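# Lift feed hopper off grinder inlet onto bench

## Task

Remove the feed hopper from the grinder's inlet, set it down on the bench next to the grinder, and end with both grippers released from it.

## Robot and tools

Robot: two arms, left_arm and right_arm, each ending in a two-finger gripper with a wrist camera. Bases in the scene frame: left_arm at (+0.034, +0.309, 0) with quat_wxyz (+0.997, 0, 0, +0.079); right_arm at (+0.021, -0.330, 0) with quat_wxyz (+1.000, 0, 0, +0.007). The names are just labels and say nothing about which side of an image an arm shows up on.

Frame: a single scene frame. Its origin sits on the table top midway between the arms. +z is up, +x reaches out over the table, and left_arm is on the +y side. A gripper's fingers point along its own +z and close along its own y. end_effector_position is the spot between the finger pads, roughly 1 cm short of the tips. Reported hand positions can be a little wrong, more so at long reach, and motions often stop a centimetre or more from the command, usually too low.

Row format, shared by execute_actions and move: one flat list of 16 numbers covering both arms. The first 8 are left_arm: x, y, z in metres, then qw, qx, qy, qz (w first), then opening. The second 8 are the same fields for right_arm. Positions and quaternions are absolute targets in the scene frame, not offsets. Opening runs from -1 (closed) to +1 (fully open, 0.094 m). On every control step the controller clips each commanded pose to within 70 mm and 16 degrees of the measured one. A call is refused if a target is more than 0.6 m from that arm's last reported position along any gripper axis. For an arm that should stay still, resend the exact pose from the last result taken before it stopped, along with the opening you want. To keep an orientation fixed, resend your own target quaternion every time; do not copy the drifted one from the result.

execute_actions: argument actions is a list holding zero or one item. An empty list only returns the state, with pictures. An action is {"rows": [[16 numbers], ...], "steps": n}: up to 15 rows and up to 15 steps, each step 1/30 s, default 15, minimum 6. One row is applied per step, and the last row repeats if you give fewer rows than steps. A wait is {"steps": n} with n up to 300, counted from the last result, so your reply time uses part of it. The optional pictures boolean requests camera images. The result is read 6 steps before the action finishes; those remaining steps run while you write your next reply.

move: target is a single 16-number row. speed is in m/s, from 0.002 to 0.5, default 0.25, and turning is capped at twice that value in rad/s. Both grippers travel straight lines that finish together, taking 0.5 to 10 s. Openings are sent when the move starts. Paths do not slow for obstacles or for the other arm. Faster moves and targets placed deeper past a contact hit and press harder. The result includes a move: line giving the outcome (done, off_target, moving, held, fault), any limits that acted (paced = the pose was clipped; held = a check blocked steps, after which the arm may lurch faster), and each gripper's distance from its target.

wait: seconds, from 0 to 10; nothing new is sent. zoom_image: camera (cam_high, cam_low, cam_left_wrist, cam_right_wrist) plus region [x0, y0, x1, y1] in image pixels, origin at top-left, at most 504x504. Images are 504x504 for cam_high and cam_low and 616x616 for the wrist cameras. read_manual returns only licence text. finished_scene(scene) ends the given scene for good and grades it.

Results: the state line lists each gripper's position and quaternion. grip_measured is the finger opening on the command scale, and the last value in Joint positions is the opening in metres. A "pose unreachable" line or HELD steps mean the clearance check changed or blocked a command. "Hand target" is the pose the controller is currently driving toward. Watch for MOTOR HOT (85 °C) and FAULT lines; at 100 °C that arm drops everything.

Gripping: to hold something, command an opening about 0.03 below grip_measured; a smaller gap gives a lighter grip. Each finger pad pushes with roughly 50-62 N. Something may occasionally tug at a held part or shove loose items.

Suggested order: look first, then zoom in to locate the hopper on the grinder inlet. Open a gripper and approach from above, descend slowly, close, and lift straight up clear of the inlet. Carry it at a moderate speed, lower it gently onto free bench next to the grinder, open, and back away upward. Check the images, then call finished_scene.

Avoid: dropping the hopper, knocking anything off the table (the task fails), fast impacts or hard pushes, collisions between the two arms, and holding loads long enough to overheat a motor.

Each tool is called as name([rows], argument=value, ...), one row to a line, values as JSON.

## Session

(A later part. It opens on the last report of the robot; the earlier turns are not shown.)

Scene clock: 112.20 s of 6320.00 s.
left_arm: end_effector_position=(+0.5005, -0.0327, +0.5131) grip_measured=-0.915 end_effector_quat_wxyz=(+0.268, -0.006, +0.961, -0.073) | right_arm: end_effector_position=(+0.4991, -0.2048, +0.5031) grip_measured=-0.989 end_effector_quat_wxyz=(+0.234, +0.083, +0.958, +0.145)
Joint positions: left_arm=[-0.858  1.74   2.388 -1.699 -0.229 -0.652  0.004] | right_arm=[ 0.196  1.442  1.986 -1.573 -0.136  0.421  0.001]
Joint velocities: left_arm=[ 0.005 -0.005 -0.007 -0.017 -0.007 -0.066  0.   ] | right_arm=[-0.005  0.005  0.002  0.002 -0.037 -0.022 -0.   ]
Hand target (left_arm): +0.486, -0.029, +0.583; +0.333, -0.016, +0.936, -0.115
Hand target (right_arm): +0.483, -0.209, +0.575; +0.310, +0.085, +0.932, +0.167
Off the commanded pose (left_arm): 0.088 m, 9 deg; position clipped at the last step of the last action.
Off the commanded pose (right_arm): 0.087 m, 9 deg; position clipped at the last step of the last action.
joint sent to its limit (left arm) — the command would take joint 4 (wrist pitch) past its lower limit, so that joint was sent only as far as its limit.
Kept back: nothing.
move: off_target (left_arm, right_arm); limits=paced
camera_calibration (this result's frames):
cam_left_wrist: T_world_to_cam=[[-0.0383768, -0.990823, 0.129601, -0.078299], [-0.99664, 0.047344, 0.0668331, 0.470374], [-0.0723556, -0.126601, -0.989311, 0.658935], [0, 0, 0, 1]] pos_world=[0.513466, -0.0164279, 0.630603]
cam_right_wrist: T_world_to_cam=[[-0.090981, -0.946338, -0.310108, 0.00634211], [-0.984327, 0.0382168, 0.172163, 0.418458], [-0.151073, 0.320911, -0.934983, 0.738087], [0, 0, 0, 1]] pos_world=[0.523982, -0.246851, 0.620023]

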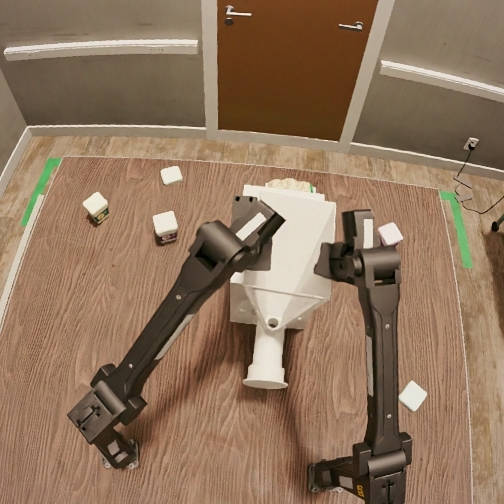

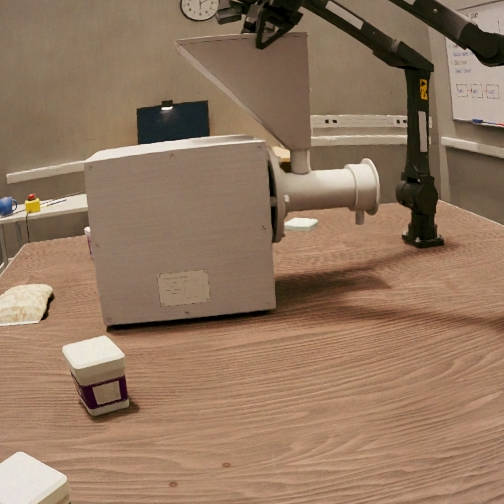

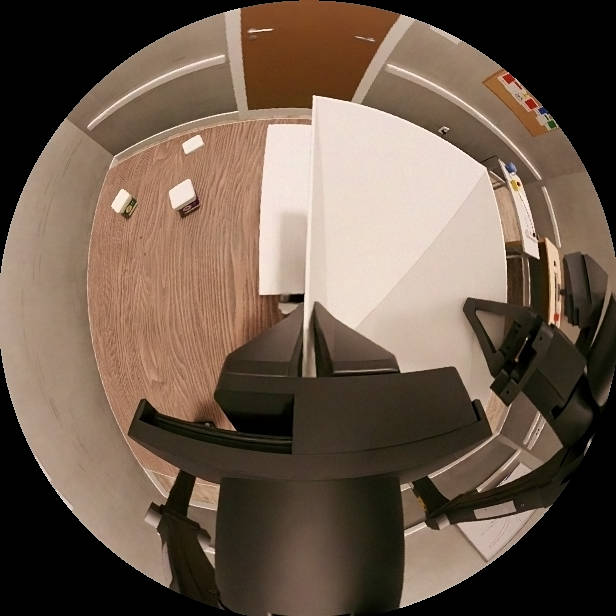

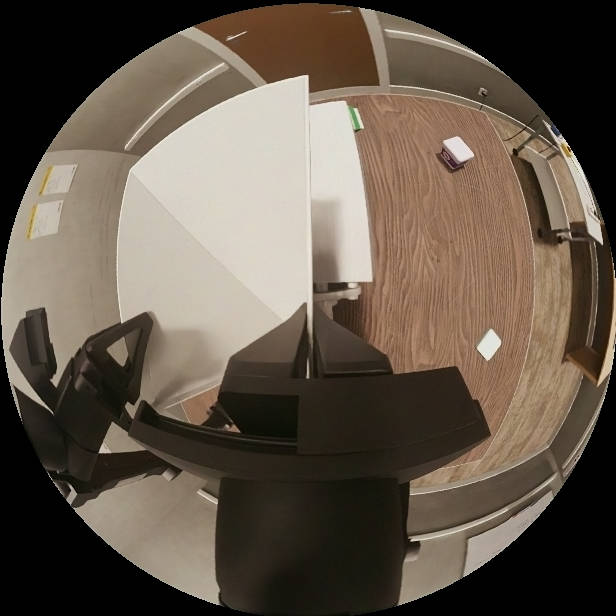

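execute_actions([
  {"steps":15,"rows":[[0.50,-0.035,0.6,0.38,-0.015,0.918,-0.11,-1,0.475,-0.207,0.59,0.36,0.085,0.915,0.165,-1],[0.50,-0.035,0.6,0.38,-0.015,0.918,-0.11,-1,0.475,-0.207,0.59,0.36,0.085,0.915,0.165,-1],[0.50,-0.035,0.6,0.38,-0.015,0.918,-0.11,-1,0.475,-0.207,0.59,0.36,0.085,0.915,0.165,-1],[0.50,-0.035,0.6,0.38,-0.015,0.918,-0.11,-1,0.475,-0.207,0.59,0.36,0.085,0.915,0.165,-1],[0.50,-0.035,0.6,0.38,-0.015,0.918,-0.11,-1,0.475,-0.207,0.59,0.36,0.085,0.915,0.165,-1],[0.50,-0.035,0.6,0.38,-0.015,0.918,-0.11,-1,0.475,-0.207,0.59,0.36,0.085,0.915,0.165,-1],[0.50,-0.035,0.6,0.38,-0.015,0.918,-0.11,-1,0.475,-0.207,0.59,0.36,0.085,0.915,0.165,-1],[0.47,-0.035,0.6,0.38,-0.015,0.918,-0.11,-1,0.505,-0.207,0.59,0.36,0.085,0.915,0.165,-1]]},
])

execute_actions([
  {"steps":15,"rows":[[0.47,-0.035,0.6,0.38,-0.015,0.918,-0.11,-1,0.505,-0.207,0.59,0.36,0.085,0.915,0.165,-1]]},
])

execute_actions([
  {"steps":15,"rows":[[0.51,-0.035,0.6,0.38,-0.015,0.918,-0.11,-1,0.465,-0.207,0.59,0.36,0.085,0.915,0.165,-1]]},
], pictures=true)

Scene clock: 115.33 s of 6320.00 s.
left_arm: end_effector_position=(+0.4989, -0.0338, +0.5143) grip_measured=-0.888 end_effector_quat_wxyz=(+0.290, +0.004, +0.956, -0.054) | right_arm: end_effector_position=(+0.4968, -0.2058, +0.5045) grip_measured=-0.989 end_effector_quat_wxyz=(+0.272, +0.093, +0.947, +0.144)
Joint positions: left_arm=[-0.879  1.724  2.356 -1.672 -0.291 -0.632  0.005] | right_arm=[ 0.209  1.382  1.9   -1.471 -0.097  0.45   0.001]
Joint velocities: left_arm=[-0.034 -0.327 -0.593  0.52  -0.154 -0.212  0.   ] | right_arm=[-0.005  0.034  0.032  0.002  0.051 -0.037 -0.   ]
Steps of this call (steps 1 to 85: nothing new was sent; steps 86 to 94: the first 9 steps of this action). Readings (end_effector_position):
86: left_arm (+0.5017, -0.0319, +0.5140) | right_arm (+0.5003, -0.2044, +0.5035)
87: left_arm (+0.5016, -0.0318, +0.5146) | right_arm (+0.5003, -0.2042, +0.5044)
89: left_arm (+0.4997, -0.0343, +0.5149) | right_arm (+0.4952, -0.2064, +0.5055)
93: left_arm (+0.4994, -0.0342, +0.5138) | right_arm (+0.4963, -0.2061, +0.5043)
94: the state above

Scene clock: 115.83 s of 6320.00 s.
left_arm: end_effector_position=(+0.4979, -0.0333, +0.5151) grip_measured=-0.890 end_effector_quat_wxyz=(+0.304, -0.004, +0.951, -0.059) | right_arm: end_effector_position=(+0.4970, -0.2054, +0.5048) grip_measured=-0.989 end_effector_quat_wxyz=(+0.272, +0.091, +0.947, +0.144)
Joint positions: left_arm=[-0.884  1.692  2.301 -1.622 -0.307 -0.645  0.005] | right_arm=[ 0.209  1.382  1.901 -1.471 -0.099  0.445  0.001]
Joint velocities: left_arm=[-0.005 -0.034 -0.012 -0.012  0.037  0.022 -0.001] | right_arm=[ 0.005 -0.015  0.022  0.002 -0.051  0.007  0.001]
Off your previous action's commanded pose (left_arm): 0.089 m, 11 deg at its last step (step 6 of this call); position clipped at that step.
Off your previous action's commanded pose (right_arm): 0.086 m, 11 deg at its last step (step 6 of this call); position clipped at that step.
Steps of this call (steps 1 to 6: the last 6 steps of your previous action; steps 7 to 15: the first 9 steps of this action). Readings (end_effector_position):
7: left_arm (+0.4979, -0.0332, +0.5154) | right_arm (+0.4970, -0.2054, +0.5046)
8: left_arm (+0.4978, -0.0333, +0.5152) | right_arm (+0.4970, -0.2054, +0.5048)
10: left_arm (+0.4978, -0.0333, +0.5153) | right_arm (+0.4970, -0.2054, +0.5048)
14: left_arm (+0.4979, -0.0333, +0.5151) | right_arm (+0.4970, -0.2054, +0.5048)
15: the state above

Scene clock: 116.33 s of 6320.00 s.
left_arm: end_effector_position=(+0.4977, -0.0338, +0.5148) grip_measured=-0.895 end_effector_quat_wxyz=(+0.301, +0.000, +0.952, -0.063) | right_arm: end_effector_position=(+0.4945, -0.2057, +0.5061) grip_measured=-0.989 end_effector_quat_wxyz=(+0.283, +0.091, +0.944, +0.144)
Joint positions: left_arm=[-0.881  1.692  2.302 -1.622 -0.293 -0.637  0.005] | right_arm=[ 0.213  1.362  1.876 -1.444 -0.089  0.448  0.001]
Joint velocities: left_arm=[-0.005 -0.005 -0.022  0.017  0.037  0.081 -0.   ] | right_arm=[ 0.005  0.005  0.002 -0.002  0.007 -0.007 -0.   ]
Off your previous action's commanded pose (left_arm): 0.089 m, 11 deg at its last step (step 6 of this call); position clipped at that step.
Off your previous action's commanded pose (right_arm): 0.086 m, 11 deg at its last step (step 6 of this call); position clipped at that step.
Steps of this call (steps 1 to 6: the last 6 steps of your previous action; steps 7 to 15: the first 9 steps of this action). Readings (end_effector_position):
7: left_arm (+0.4980, -0.0332, +0.5151) | right_arm (+0.4962, -0.2054, +0.5054)
8: left_arm (+0.4979, -0.0335, +0.5149) | right_arm (+0.4954, -0.2055, +0.5057)
10: left_arm (+0.4977, -0.0338, +0.5148) | right_arm (+0.4938, -0.2058, +0.5063)
14: left_arm (+0.4977, -0.0338, +0.5148) | right_arm (+0.4944, -0.2057, +0.5061)
15: the state above
camera_calibration (this result's frames):
cam_left_wrist: T_world_to_cam=[[-0.0485116, -0.993405, 0.103892, -0.0614949], [-0.99881, 0.0487642, -0.000108127, 0.503154], [-0.00495878, -0.103773, -0.994589, 0.630293], [0, 0, 0, 1]] pos_world=[0.502698, -0.0202177, 0.633325]
cam_right_wrist: T_world_to_cam=[[-0.0903991, -0.944388, -0.316162, 0.00922543], [-0.994737, 0.0702476, 0.0745893, 0.474577], [-0.0482317, 0.321241, -0.945768, 0.695131], [0, 0, 0, 1]] pos_world=[0.506441, -0.24793, 0.624951]

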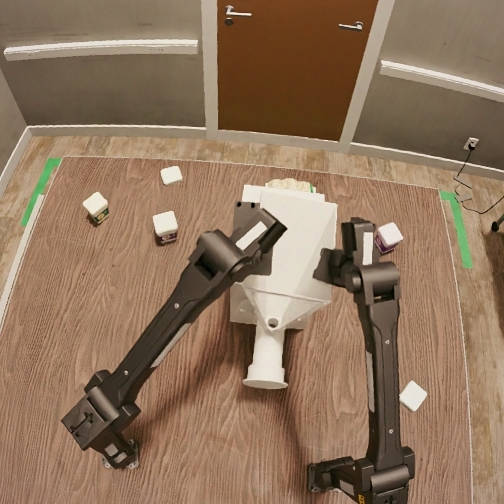

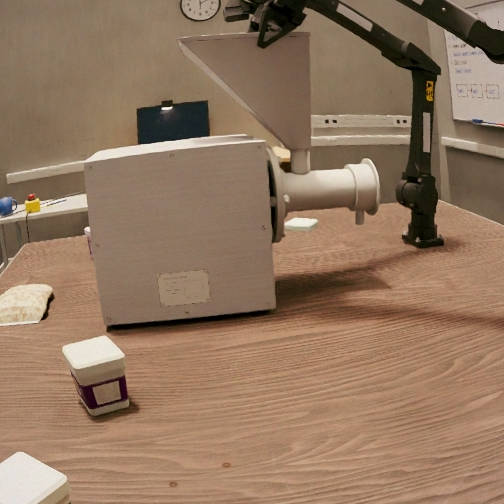

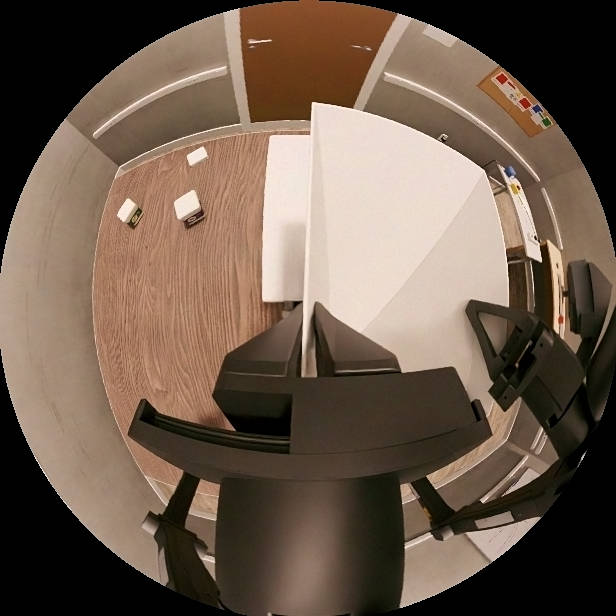

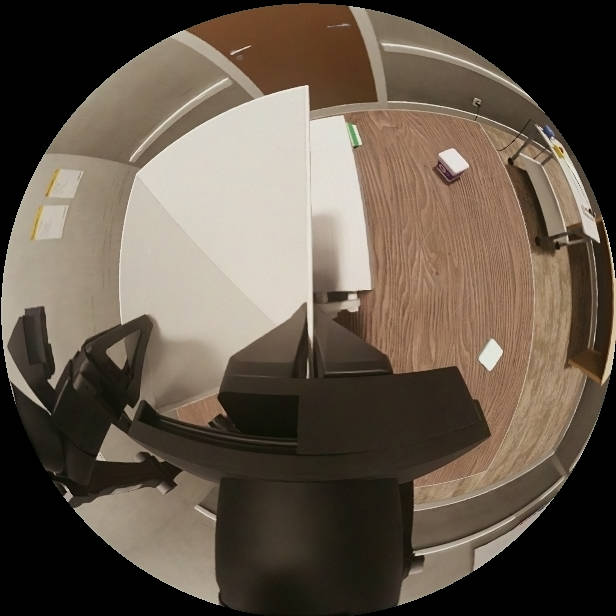

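move(target=[0.498,-0.034,0.515,0.3,-0.015,0.948,-0.11,-0.3,0.495,-0.205,0.507,0.27,0.085,0.945,0.165,-0.3])

move(target=[0.465,-0.034,0.515,0.36,-0.015,0.926,-0.11,-0.3,0.462,-0.205,0.507,0.34,0.085,0.922,0.165,-0.3], speed=0.05)

move(target=[0.465,-0.034,0.515,0.36,-0.015,0.926,-0.11,-1,0.462,-0.205,0.507,0.34,0.085,0.922,0.165,-1])

move(target=[0.46,-0.034,0.57,0.37,-0.015,0.922,-0.11,-1,0.458,-0.205,0.56,0.35,0.085,0.918,0.165,-1], speed=0.03)

Scene clock: 117.67 s of 6320.00 s.
left_arm: end_effector_position=(+0.4985, -0.0405, +0.5040) grip_measured=-0.302 end_effector_quat_wxyz=(+0.287, -0.005, +0.953, -0.097) | right_arm: end_effector_position=(+0.4915, -0.2019, +0.5033) grip_measured=-0.301 end_effector_quat_wxyz=(+0.267, +0.088, +0.945, +0.165)
Joint positions: left_arm=[-0.868  1.667  2.236 -1.56  -0.22  -0.654  0.033] | right_arm=[ 0.202  1.364  1.873 -1.455 -0.145  0.448  0.033]
Joint velocities: left_arm=[-0.015  0.005 -0.007 -0.007  0.022 -0.007  0.   ] | right_arm=[-0.005 -0.005 -0.002  0.002 -0.022  0.022 -0.   ]
Hand target (left_arm): +0.498, -0.034, +0.515; +0.299, -0.015, +0.948, -0.110
Hand target (right_arm): +0.495, -0.205, +0.507; +0.270, +0.085, +0.945, +0.164
Off your previous action's commanded pose (left_arm): 0.086 m, 11 deg at its last step (step 6 of this call); position clipped at that step.
Off your previous action's commanded pose (right_arm): 0.089 m, 10 deg at its last step (step 6 of this call); position clipped at that step.
Off the commanded pose (left_arm): 0.013 m, 2 deg.
Off the commanded pose (right_arm): 0.006 m, 0 deg.
Kept back: nothing.
move: off_target (left_arm)
camera_calibration (this result's frames):
cam_left_wrist: T_world_to_cam=[[-0.0567707, -0.983235, 0.17328, -0.0974928], [-0.997788, 0.061889, 0.024275, 0.491942], [-0.0345922, -0.171519, -0.984573, 0.625799], [0, 0, 0, 1]] pos_world=[0.506967, -0.0189679, 0.621096]
cam_right_wrist: T_world_to_cam=[[-0.0776986, -0.932471, -0.352789, 0.0261821], [-0.99379, 0.0441704, 0.102125, 0.451958], [-0.0796457, 0.358533, -0.930113, 0.706183], [0, 0, 0, 1]] pos_world=[0.507431, -0.248739, 0.619911]

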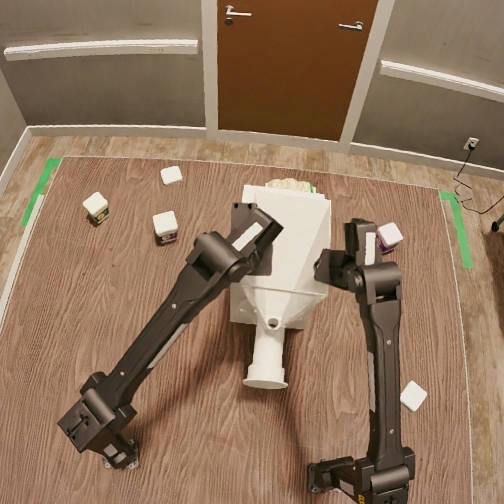

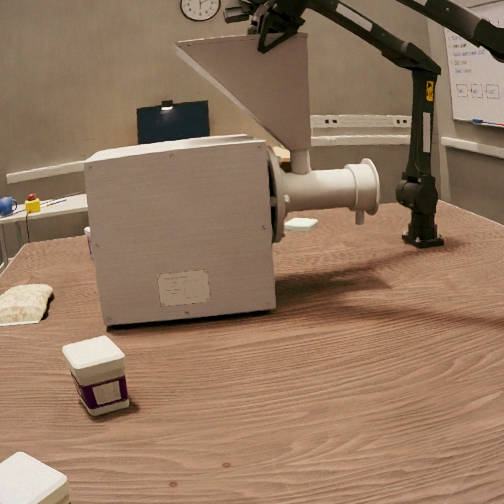

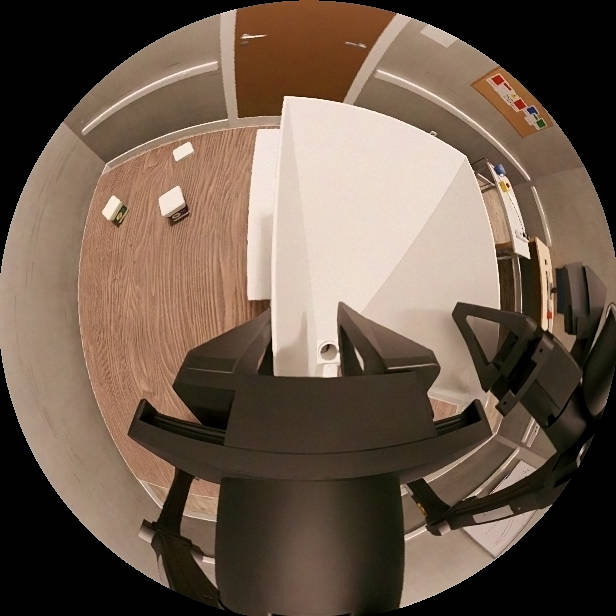

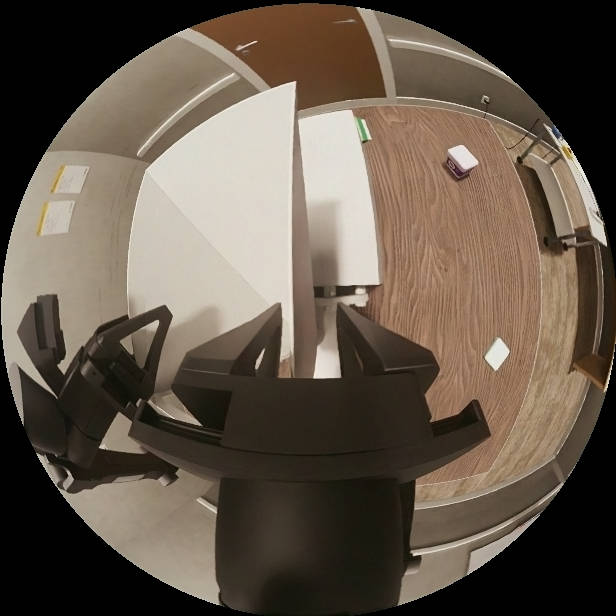

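Scene clock: 119.57 s of 6320.00 s.
left_arm: end_effector_position=(+0.4730, -0.0312, +0.5080) grip_measured=-0.302 end_effector_quat_wxyz=(+0.351, -0.015, +0.931, -0.099) | right_arm: end_effector_position=(+0.4645, -0.2105, +0.5081) grip_measured=-0.301 end_effector_quat_wxyz=(+0.340, +0.086, +0.922, +0.163)
Joint positions: left_arm=[-0.919  1.508  1.996 -1.376 -0.333 -0.674  0.033] | right_arm=[ 0.219  1.203  1.683 -1.281 -0.084  0.453  0.033]
Joint velocities: left_arm=[-0.005 -0.005  0.002  0.017  0.037 -0.095  0.   ] | right_arm=[-0.005  0.005 -0.022  0.002  0.066  0.037 -0.   ]
Hand target (left_arm): +0.465, -0.034, +0.515; +0.360, -0.015, +0.926, -0.111
Hand target (right_arm): +0.462, -0.205, +0.507; +0.340, +0.085, +0.922, +0.167
Off the commanded pose (left_arm): 0.011 m, 2 deg.
Off the commanded pose (right_arm): 0.006 m, 0 deg.
Kept back: nothing.
move: off_target (left_arm)
camera_calibration (this result's frames):
cam_left_wrist: T_world_to_cam=[[-0.0493603, -0.982432, 0.179975, -0.0972844], [-0.993441, 0.0296837, -0.110428, 0.531279], [0.103145, -0.184246, -0.977453, 0.561332], [0, 0, 0, 1]] pos_world=[0.465093, -0.00792279, 0.624852]
cam_right_wrist: T_world_to_cam=[[-0.0489478, -0.934773, -0.351857, 0.00345469], [-0.99638, 0.0702127, -0.0479239, 0.507914], [0.0695028, 0.348238, -0.934826, 0.642544], [0, 0, 0, 1]] pos_world=[0.461586, -0.256191, 0.626224]

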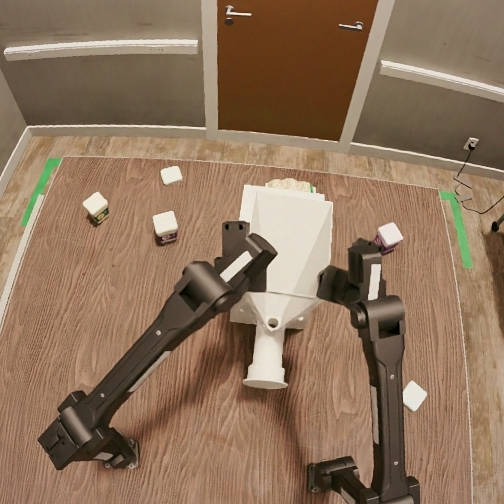

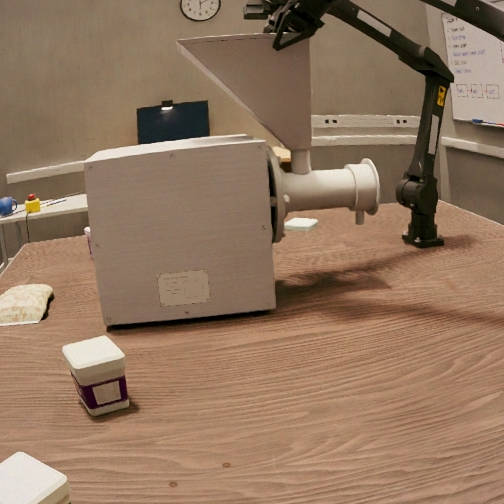

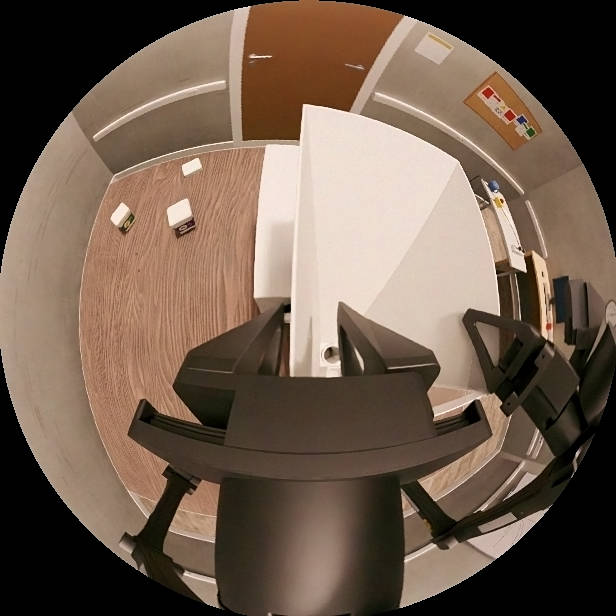

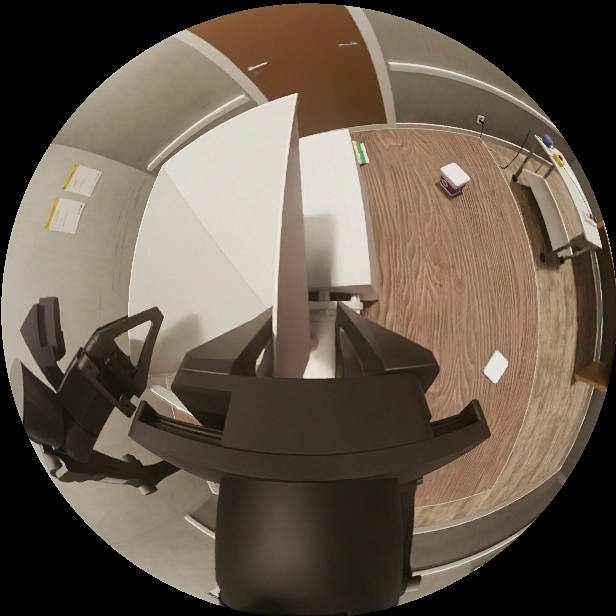

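Scene clock: 120.27 s of 6320.00 s.
left_arm: end_effector_position=(+0.4735, -0.0321, +0.5101) grip_measured=-0.958 end_effector_quat_wxyz=(+0.351, -0.034, +0.929, -0.111) | right_arm: end_effector_position=(+0.4642, -0.2045, +0.5100) grip_measured=-0.983 end_effector_quat_wxyz=(+0.343, +0.080, +0.921, +0.166)
Joint positions: left_arm=[-0.918  1.507  1.996 -1.367 -0.328 -0.713  0.002] | right_arm=[ 0.232  1.203  1.683 -1.272 -0.084  0.454  0.001]
Joint velocities: left_arm=[-0.015 -0.005 -0.017 -0.007 -0.051 -0.007 -0.   ] | right_arm=[ 0.005 -0.024 -0.002 -0.002  0.066  0.007 -0.   ]
Hand target (left_arm): +0.465, -0.034, +0.515; +0.360, -0.016, +0.926, -0.110
Hand target (right_arm): +0.462, -0.205, +0.507; +0.340, +0.085, +0.922, +0.165
Off the commanded pose (left_arm): 0.010 m, 2 deg.
Off the commanded pose (right_arm): 0.004 m, 1 deg.
Kept back: nothing.
move: done
camera_calibration (this result's frames):
cam_left_wrist: T_world_to_cam=[[-0.0239932, -0.976465, 0.214338, -0.127896], [-0.994044, 0.000502992, -0.108983, 0.530564], [0.10631, -0.215676, -0.970661, 0.557157], [0, 0, 0, 1]] pos_world=[0.465104, -0.00498706, 0.626046]
cam_right_wrist: T_world_to_cam=[[-0.0345097, -0.934266, -0.354902, 0.00466884], [-0.996651, 0.0585151, -0.0571269, 0.509724], [0.0741389, 0.351742, -0.933156, 0.639964], [0, 0, 0, 1]] pos_world=[0.460731, -0.250567, 0.627962]

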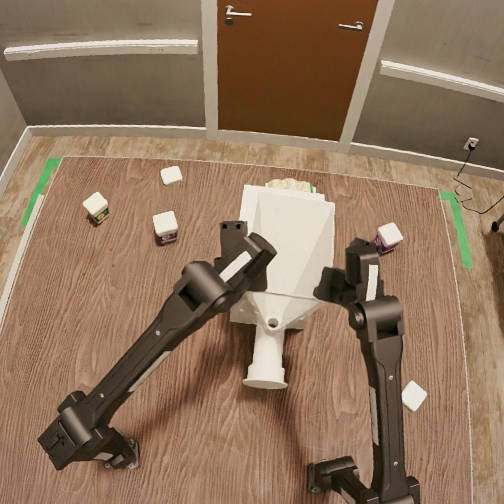

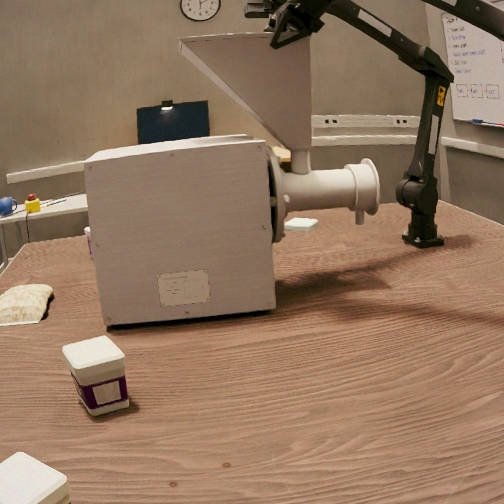

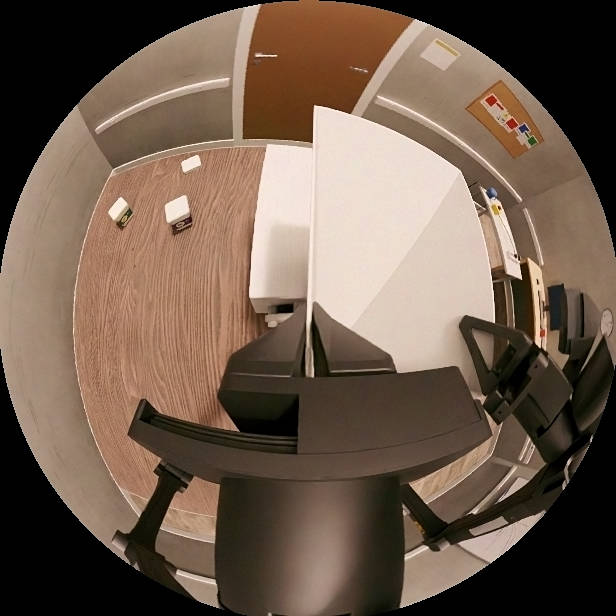

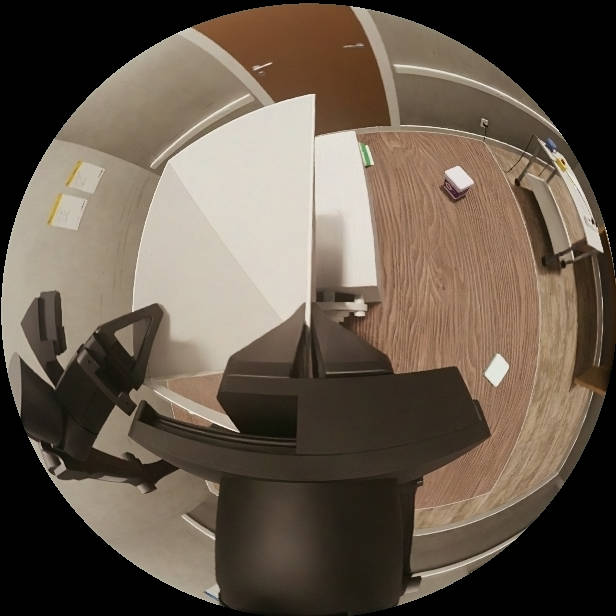

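Scene clock: 122.53 s of 6320.00 s.
left_arm: end_effector_position=(+0.4731, -0.0308, +0.5119) grip_measured=-0.946 end_effector_quat_wxyz=(+0.337, -0.034, +0.937, -0.092) | right_arm: end_effector_position=(+0.4664, -0.2045, +0.5112) grip_measured=-0.988 end_effector_quat_wxyz=(+0.313, +0.082, +0.934, +0.151)
Joint positions: left_arm=[-0.919  1.545  2.067 -1.452 -0.338 -0.721  0.003] | right_arm=[ 0.235  1.256  1.765 -1.372 -0.073  0.452  0.001]
Joint velocities: left_arm=[ 0.005 -0.005 -0.002  0.017  0.007  0.051  0.001] | right_arm=[-0.024 -0.015  0.002 -0.027 -0.007  0.007 -0.001]
Hand target (left_arm): +0.457, -0.030, +0.567; +0.372, -0.016, +0.921, -0.113
Hand target (right_arm): +0.454, -0.206, +0.558; +0.350, +0.085, +0.918, +0.166
Off the commanded pose (left_arm): 0.060 m, 5 deg.
Off the commanded pose (right_arm): 0.050 m, 5 deg.
Kept back: nothing.
move: off_target (left_arm, right_arm)
camera_calibration (this result's frames):
cam_left_wrist: T_world_to_cam=[[-0.00658506, -0.98368, 0.179805, -0.117762], [-0.997152, -0.0070497, -0.0750867, 0.514268], [0.0751289, -0.179787, -0.980832, 0.580262], [0, 0, 0, 1]] pos_world=[0.468434, -0.00789133, 0.628929]
cam_right_wrist: T_world_to_cam=[[-0.0597475, -0.943101, -0.327094, 0.000926153], [-0.998138, 0.0604857, 0.00792464, 0.479875], [0.0123108, 0.326959, -0.944958, 0.670679], [0, 0, 0, 1]] pos_world=[0.47078, -0.247437, 0.630264]

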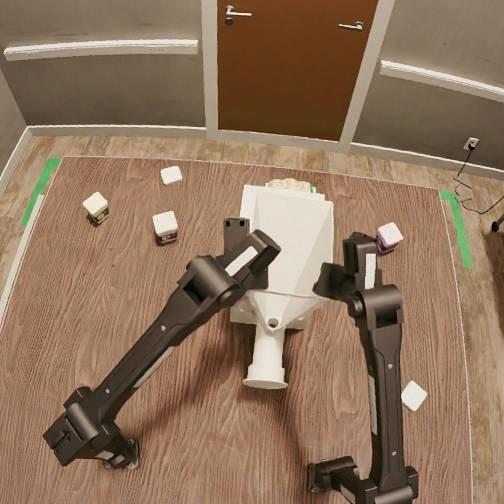

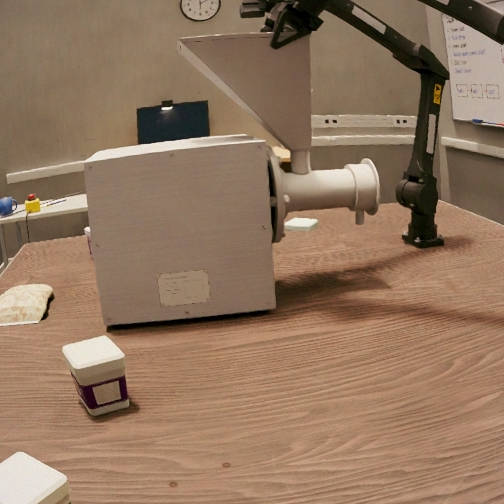

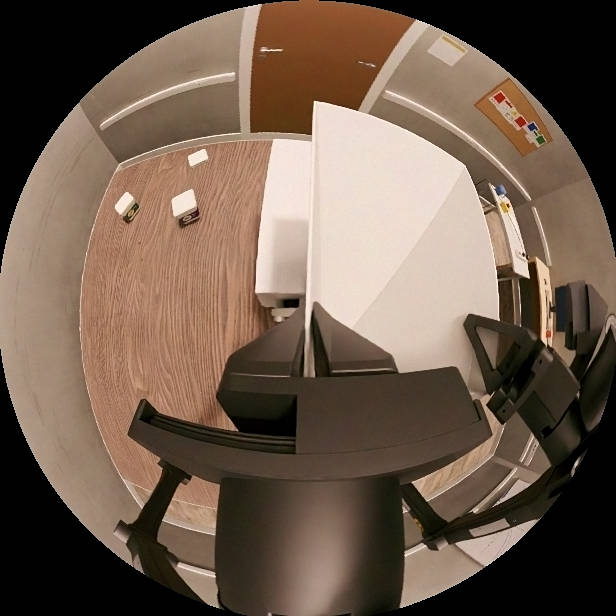

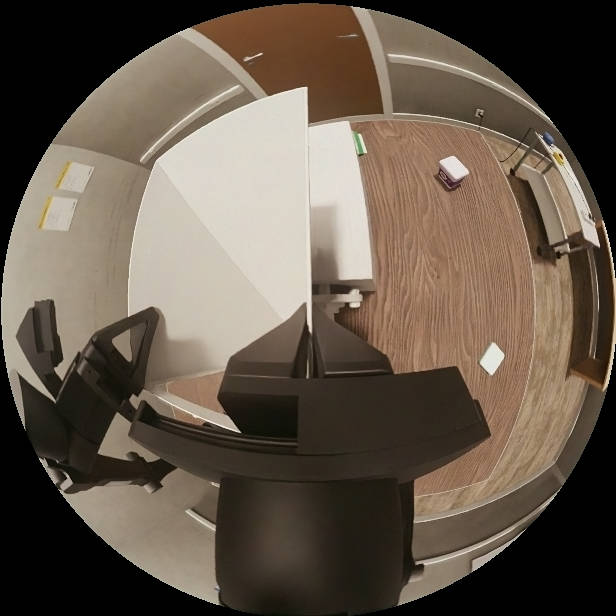

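move(target=[0.485,-0.03,0.575,0.46,-0.015,0.881,-0.11,-1,0.483,-0.205,0.57,0.45,0.085,0.874,0.165,-1], speed=0.03)

Scene clock: 128.07 s of 6320.00 s.
left_arm: end_effector_position=(+0.4732, -0.0312, +0.5133) grip_measured=-0.943 end_effector_quat_wxyz=(+0.365, -0.028, +0.926, -0.088) | right_arm: end_effector_position=(+0.4653, -0.2055, +0.5147) grip_measured=-0.988 end_effector_quat_wxyz=(+0.360, +0.091, +0.916, +0.151)
Joint positions: left_arm=[-0.934  1.513  2.008 -1.38  -0.384 -0.698  0.003] | right_arm=[ 0.252  1.196  1.681 -1.254 -0.023  0.473  0.001]
Joint velocities: left_arm=[-0.005  0.005 -0.002  0.007 -0.051 -0.125 -0.001] | right_arm=[-0.005  0.005 -0.002 -0.022 -0.007  0.037 -0.   ]
Hand target (left_arm): +0.478, -0.025, +0.574; +0.452, -0.023, +0.885, -0.108
Hand target (right_arm): +0.474, -0.207, +0.571; +0.447, +0.087, +0.874, +0.168
Off the commanded pose (left_arm): 0.063 m, 12 deg.
Off the commanded pose (right_arm): 0.058 m, 12 deg.
Kept back: nothing.
move: off_target (left_arm, right_arm)
camera_calibration (this result's frames):
cam_left_wrist: T_world_to_cam=[[-0.0199635, -0.985501, 0.168494, -0.106337], [-0.990625, -0.00328301, -0.136573, 0.543021], [0.135146, -0.16964, -0.976195, 0.551134], [0, 0, 0, 1]] pos_world=[0.461324, -0.0095175, 0.630093]
cam_right_wrist: T_world_to_cam=[[-0.0594511, -0.940296, -0.335127, 0.00560755], [-0.991821, 0.093627, -0.0867501, 0.531352], [0.112948, 0.327228, -0.938171, 0.624147], [0, 0, 0, 1]] pos_world=[0.456843, -0.248715, 0.633531]

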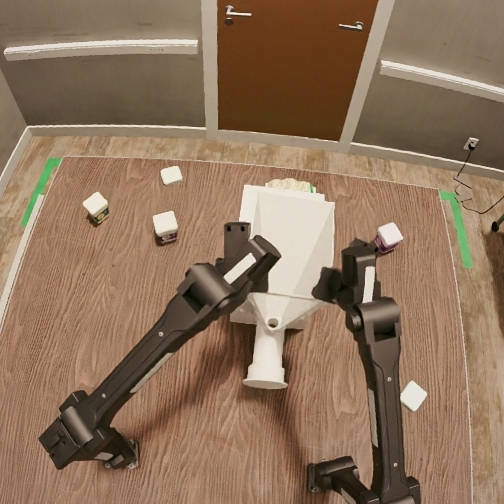

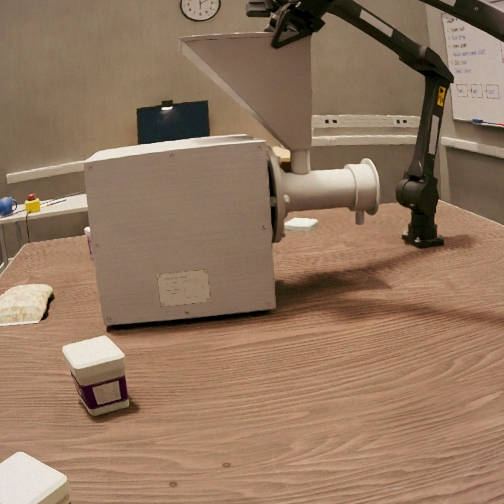

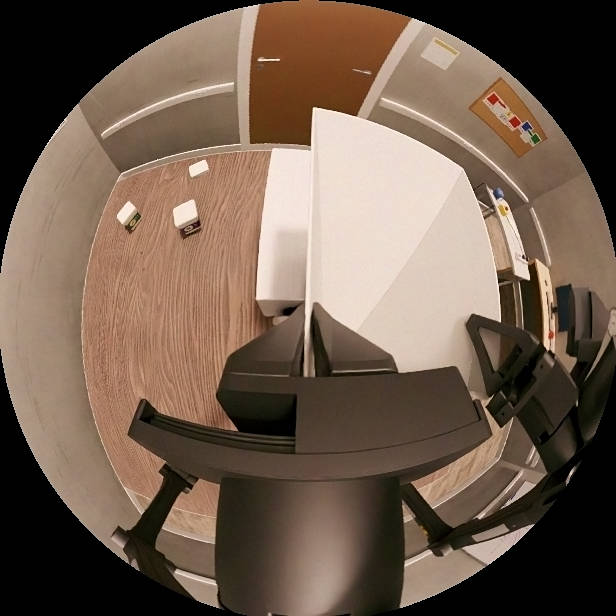

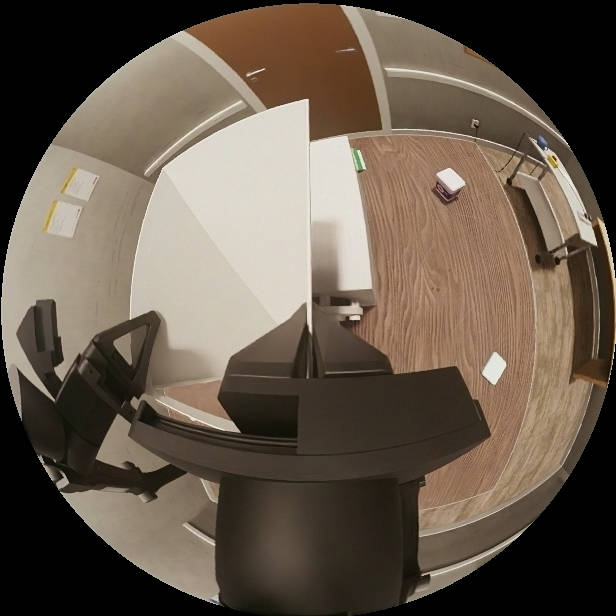

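move(target=[0.475,-0.03,0.61,0.5,-0.015,0.859,-0.11,-1,0.475,-0.205,0.6,0.49,0.085,0.852,0.165,-1], speed=0.03)

move(target=[0.50,-0.03,0.6,0.5,-0.015,0.859,-0.11,-1,0.50,-0.205,0.59,0.49,0.085,0.852,0.165,-1], speed=0.05)

Scene clock: 133.63 s of 6320.00 s.
left_arm: end_effector_position=(+0.4741, -0.0297, +0.5182) grip_measured=-0.917 end_effector_quat_wxyz=(+0.398, -0.022, +0.915, -0.067) | right_arm: end_effector_position=(+0.4646, -0.2062, +0.5184) grip_measured=-0.988 end_effector_quat_wxyz=(+0.378, +0.092, +0.910, +0.145)
Joint positions: left_arm=[-0.953  1.498  1.979 -1.336 -0.465 -0.666  0.004] | right_arm=[ 0.262  1.179  1.662 -1.22   0.007  0.475  0.001]
Joint velocities: left_arm=[ 0.015 -0.005 -0.022  0.012 -0.022  0.051 -0.001] | right_arm=[-0.005 -0.015  0.012  0.007 -0.022 -0.051  0.001]
Hand target (left_arm): +0.466, -0.021, +0.601; +0.492, -0.024, +0.863, -0.108
Hand target (right_arm): +0.460, -0.209, +0.599; +0.486, +0.089, +0.853, +0.169
Off the commanded pose (left_arm): 0.092 m, 14 deg; position clipped at the last step of the last action.
Off the commanded pose (right_arm): 0.082 m, 15 deg.
Kept back: nothing.
move: off_target (left_arm, right_arm); limits=paced
camera_calibration (this result's frames):
cam_left_wrist: T_world_to_cam=[[-0.0197874, -0.992175, 0.123279, -0.082585], [-0.978863, -0.00587896, -0.204431, 0.574128], [0.203556, -0.124719, -0.971087, 0.522246], [0, 0, 0, 1]] pos_world=[0.454052, -0.0134295, 0.634697]
cam_right_wrist: T_world_to_cam=[[-0.0594821, -0.942926, -0.327646, 0.00178668], [-0.986763, 0.105148, -0.123463, 0.550088], [0.150868, 0.315965, -0.936699, 0.6072], [0, 0, 0, 1]] pos_world=[0.451305, -0.24801, 0.637265]

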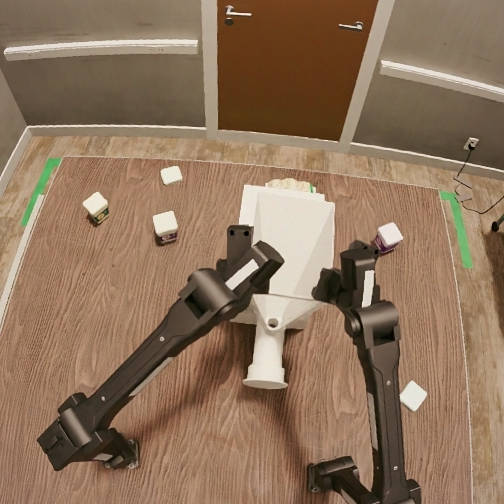

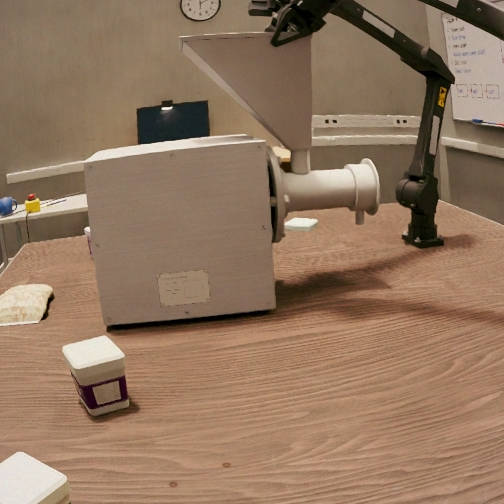

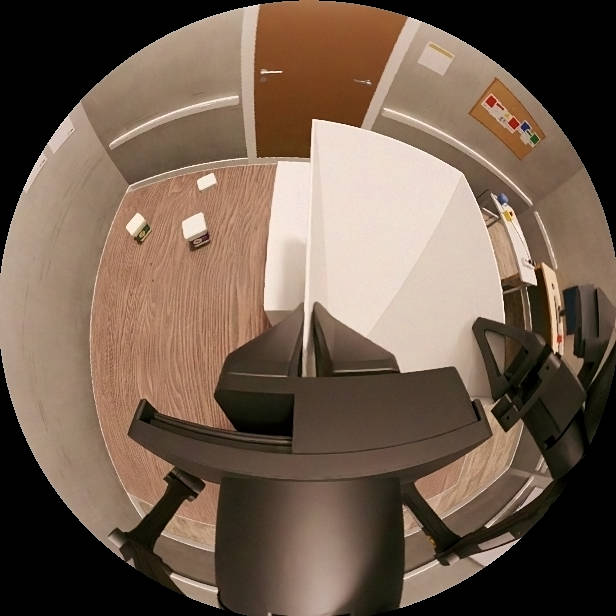

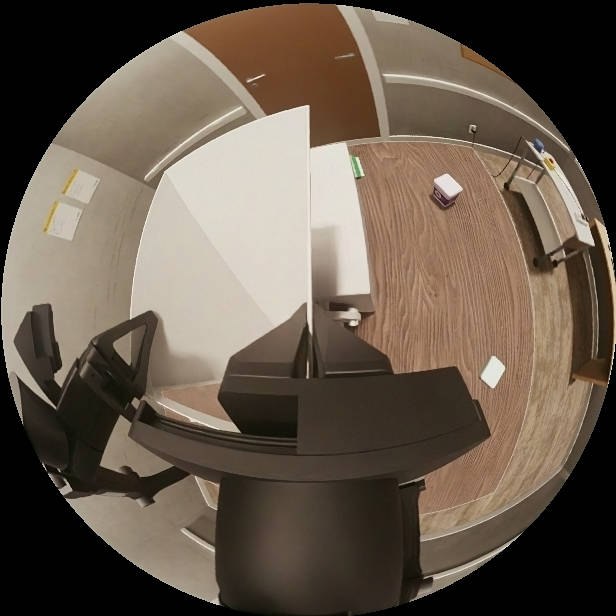

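Scene clock: 136.43 s of 6320.00 s.
left_arm: end_effector_position=(+0.4772, -0.0299, +0.5182) grip_measured=-0.917 end_effector_quat_wxyz=(+0.400, -0.025, +0.913, -0.071) | right_arm: end_effector_position=(+0.4681, -0.2066, +0.5197) grip_measured=-0.988 end_effector_quat_wxyz=(+0.384, +0.095, +0.906, +0.147)
Joint positions: left_arm=[-0.948  1.498  1.976 -1.322 -0.461 -0.667  0.004] | right_arm=[ 0.26   1.179  1.658 -1.201  0.009  0.478  0.001]
Joint velocities: left_arm=[-0.005  0.005  0.007  0.022  0.022 -0.066  0.001] | right_arm=[-0.015 -0.015 -0.012  0.002  0.11   0.037  0.001]
Hand target (left_arm): +0.488, -0.021, +0.597; +0.494, -0.024, +0.863, -0.105
Hand target (right_arm): +0.485, -0.209, +0.590; +0.487, +0.088, +0.853, +0.166
Off the commanded pose (left_arm): 0.085 m, 14 deg.
Off the commanded pose (right_arm): 0.077 m, 14 deg.
Kept back: nothing.
move: off_target (left_arm, right_arm)
camera_calibration (this result's frames):
cam_left_wrist: T_world_to_cam=[[-0.0179971, -0.990962, 0.132931, -0.0884936], [-0.977821, -0.0103028, -0.209189, 0.578981], [0.208668, -0.133747, -0.968798, 0.517718], [0, 0, 0, 1]] pos_world=[0.456517, -0.0124853, 0.634444]
cam_right_wrist: T_world_to_cam=[[-0.0602595, -0.940756, -0.333687, 0.00603974], [-0.984333, 0.111499, -0.13659, 0.560795], [0.165704, 0.320228, -0.932736, 0.599908], [0, 0, 0, 1]] pos_world=[0.452966, -0.248954, 0.63817]

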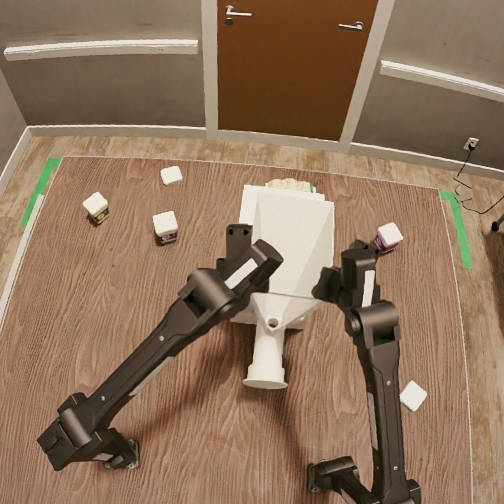

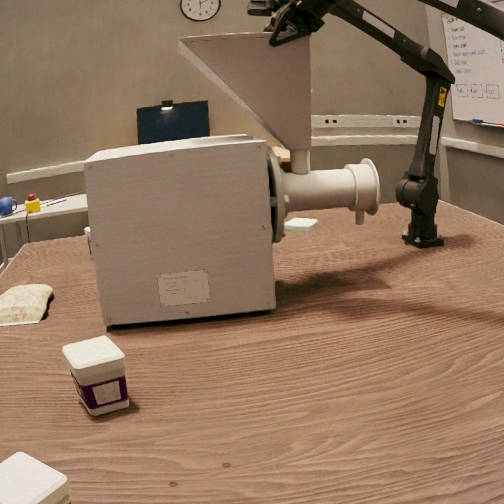

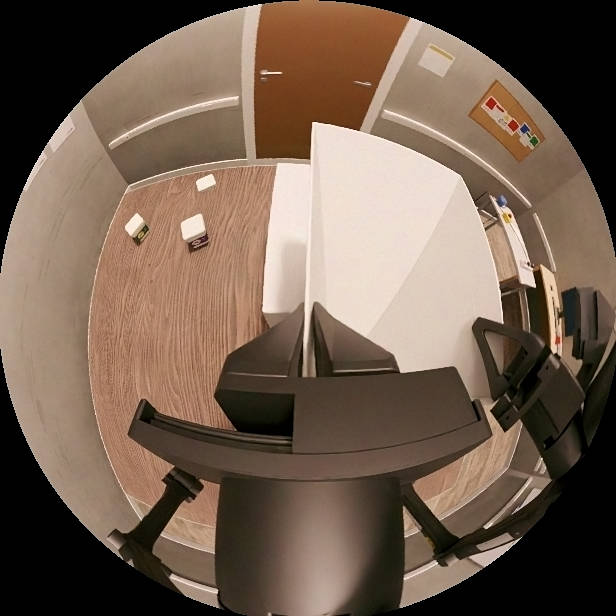

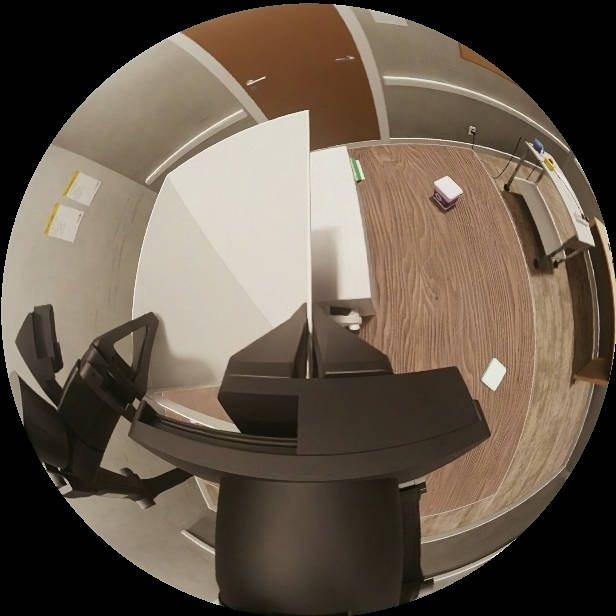

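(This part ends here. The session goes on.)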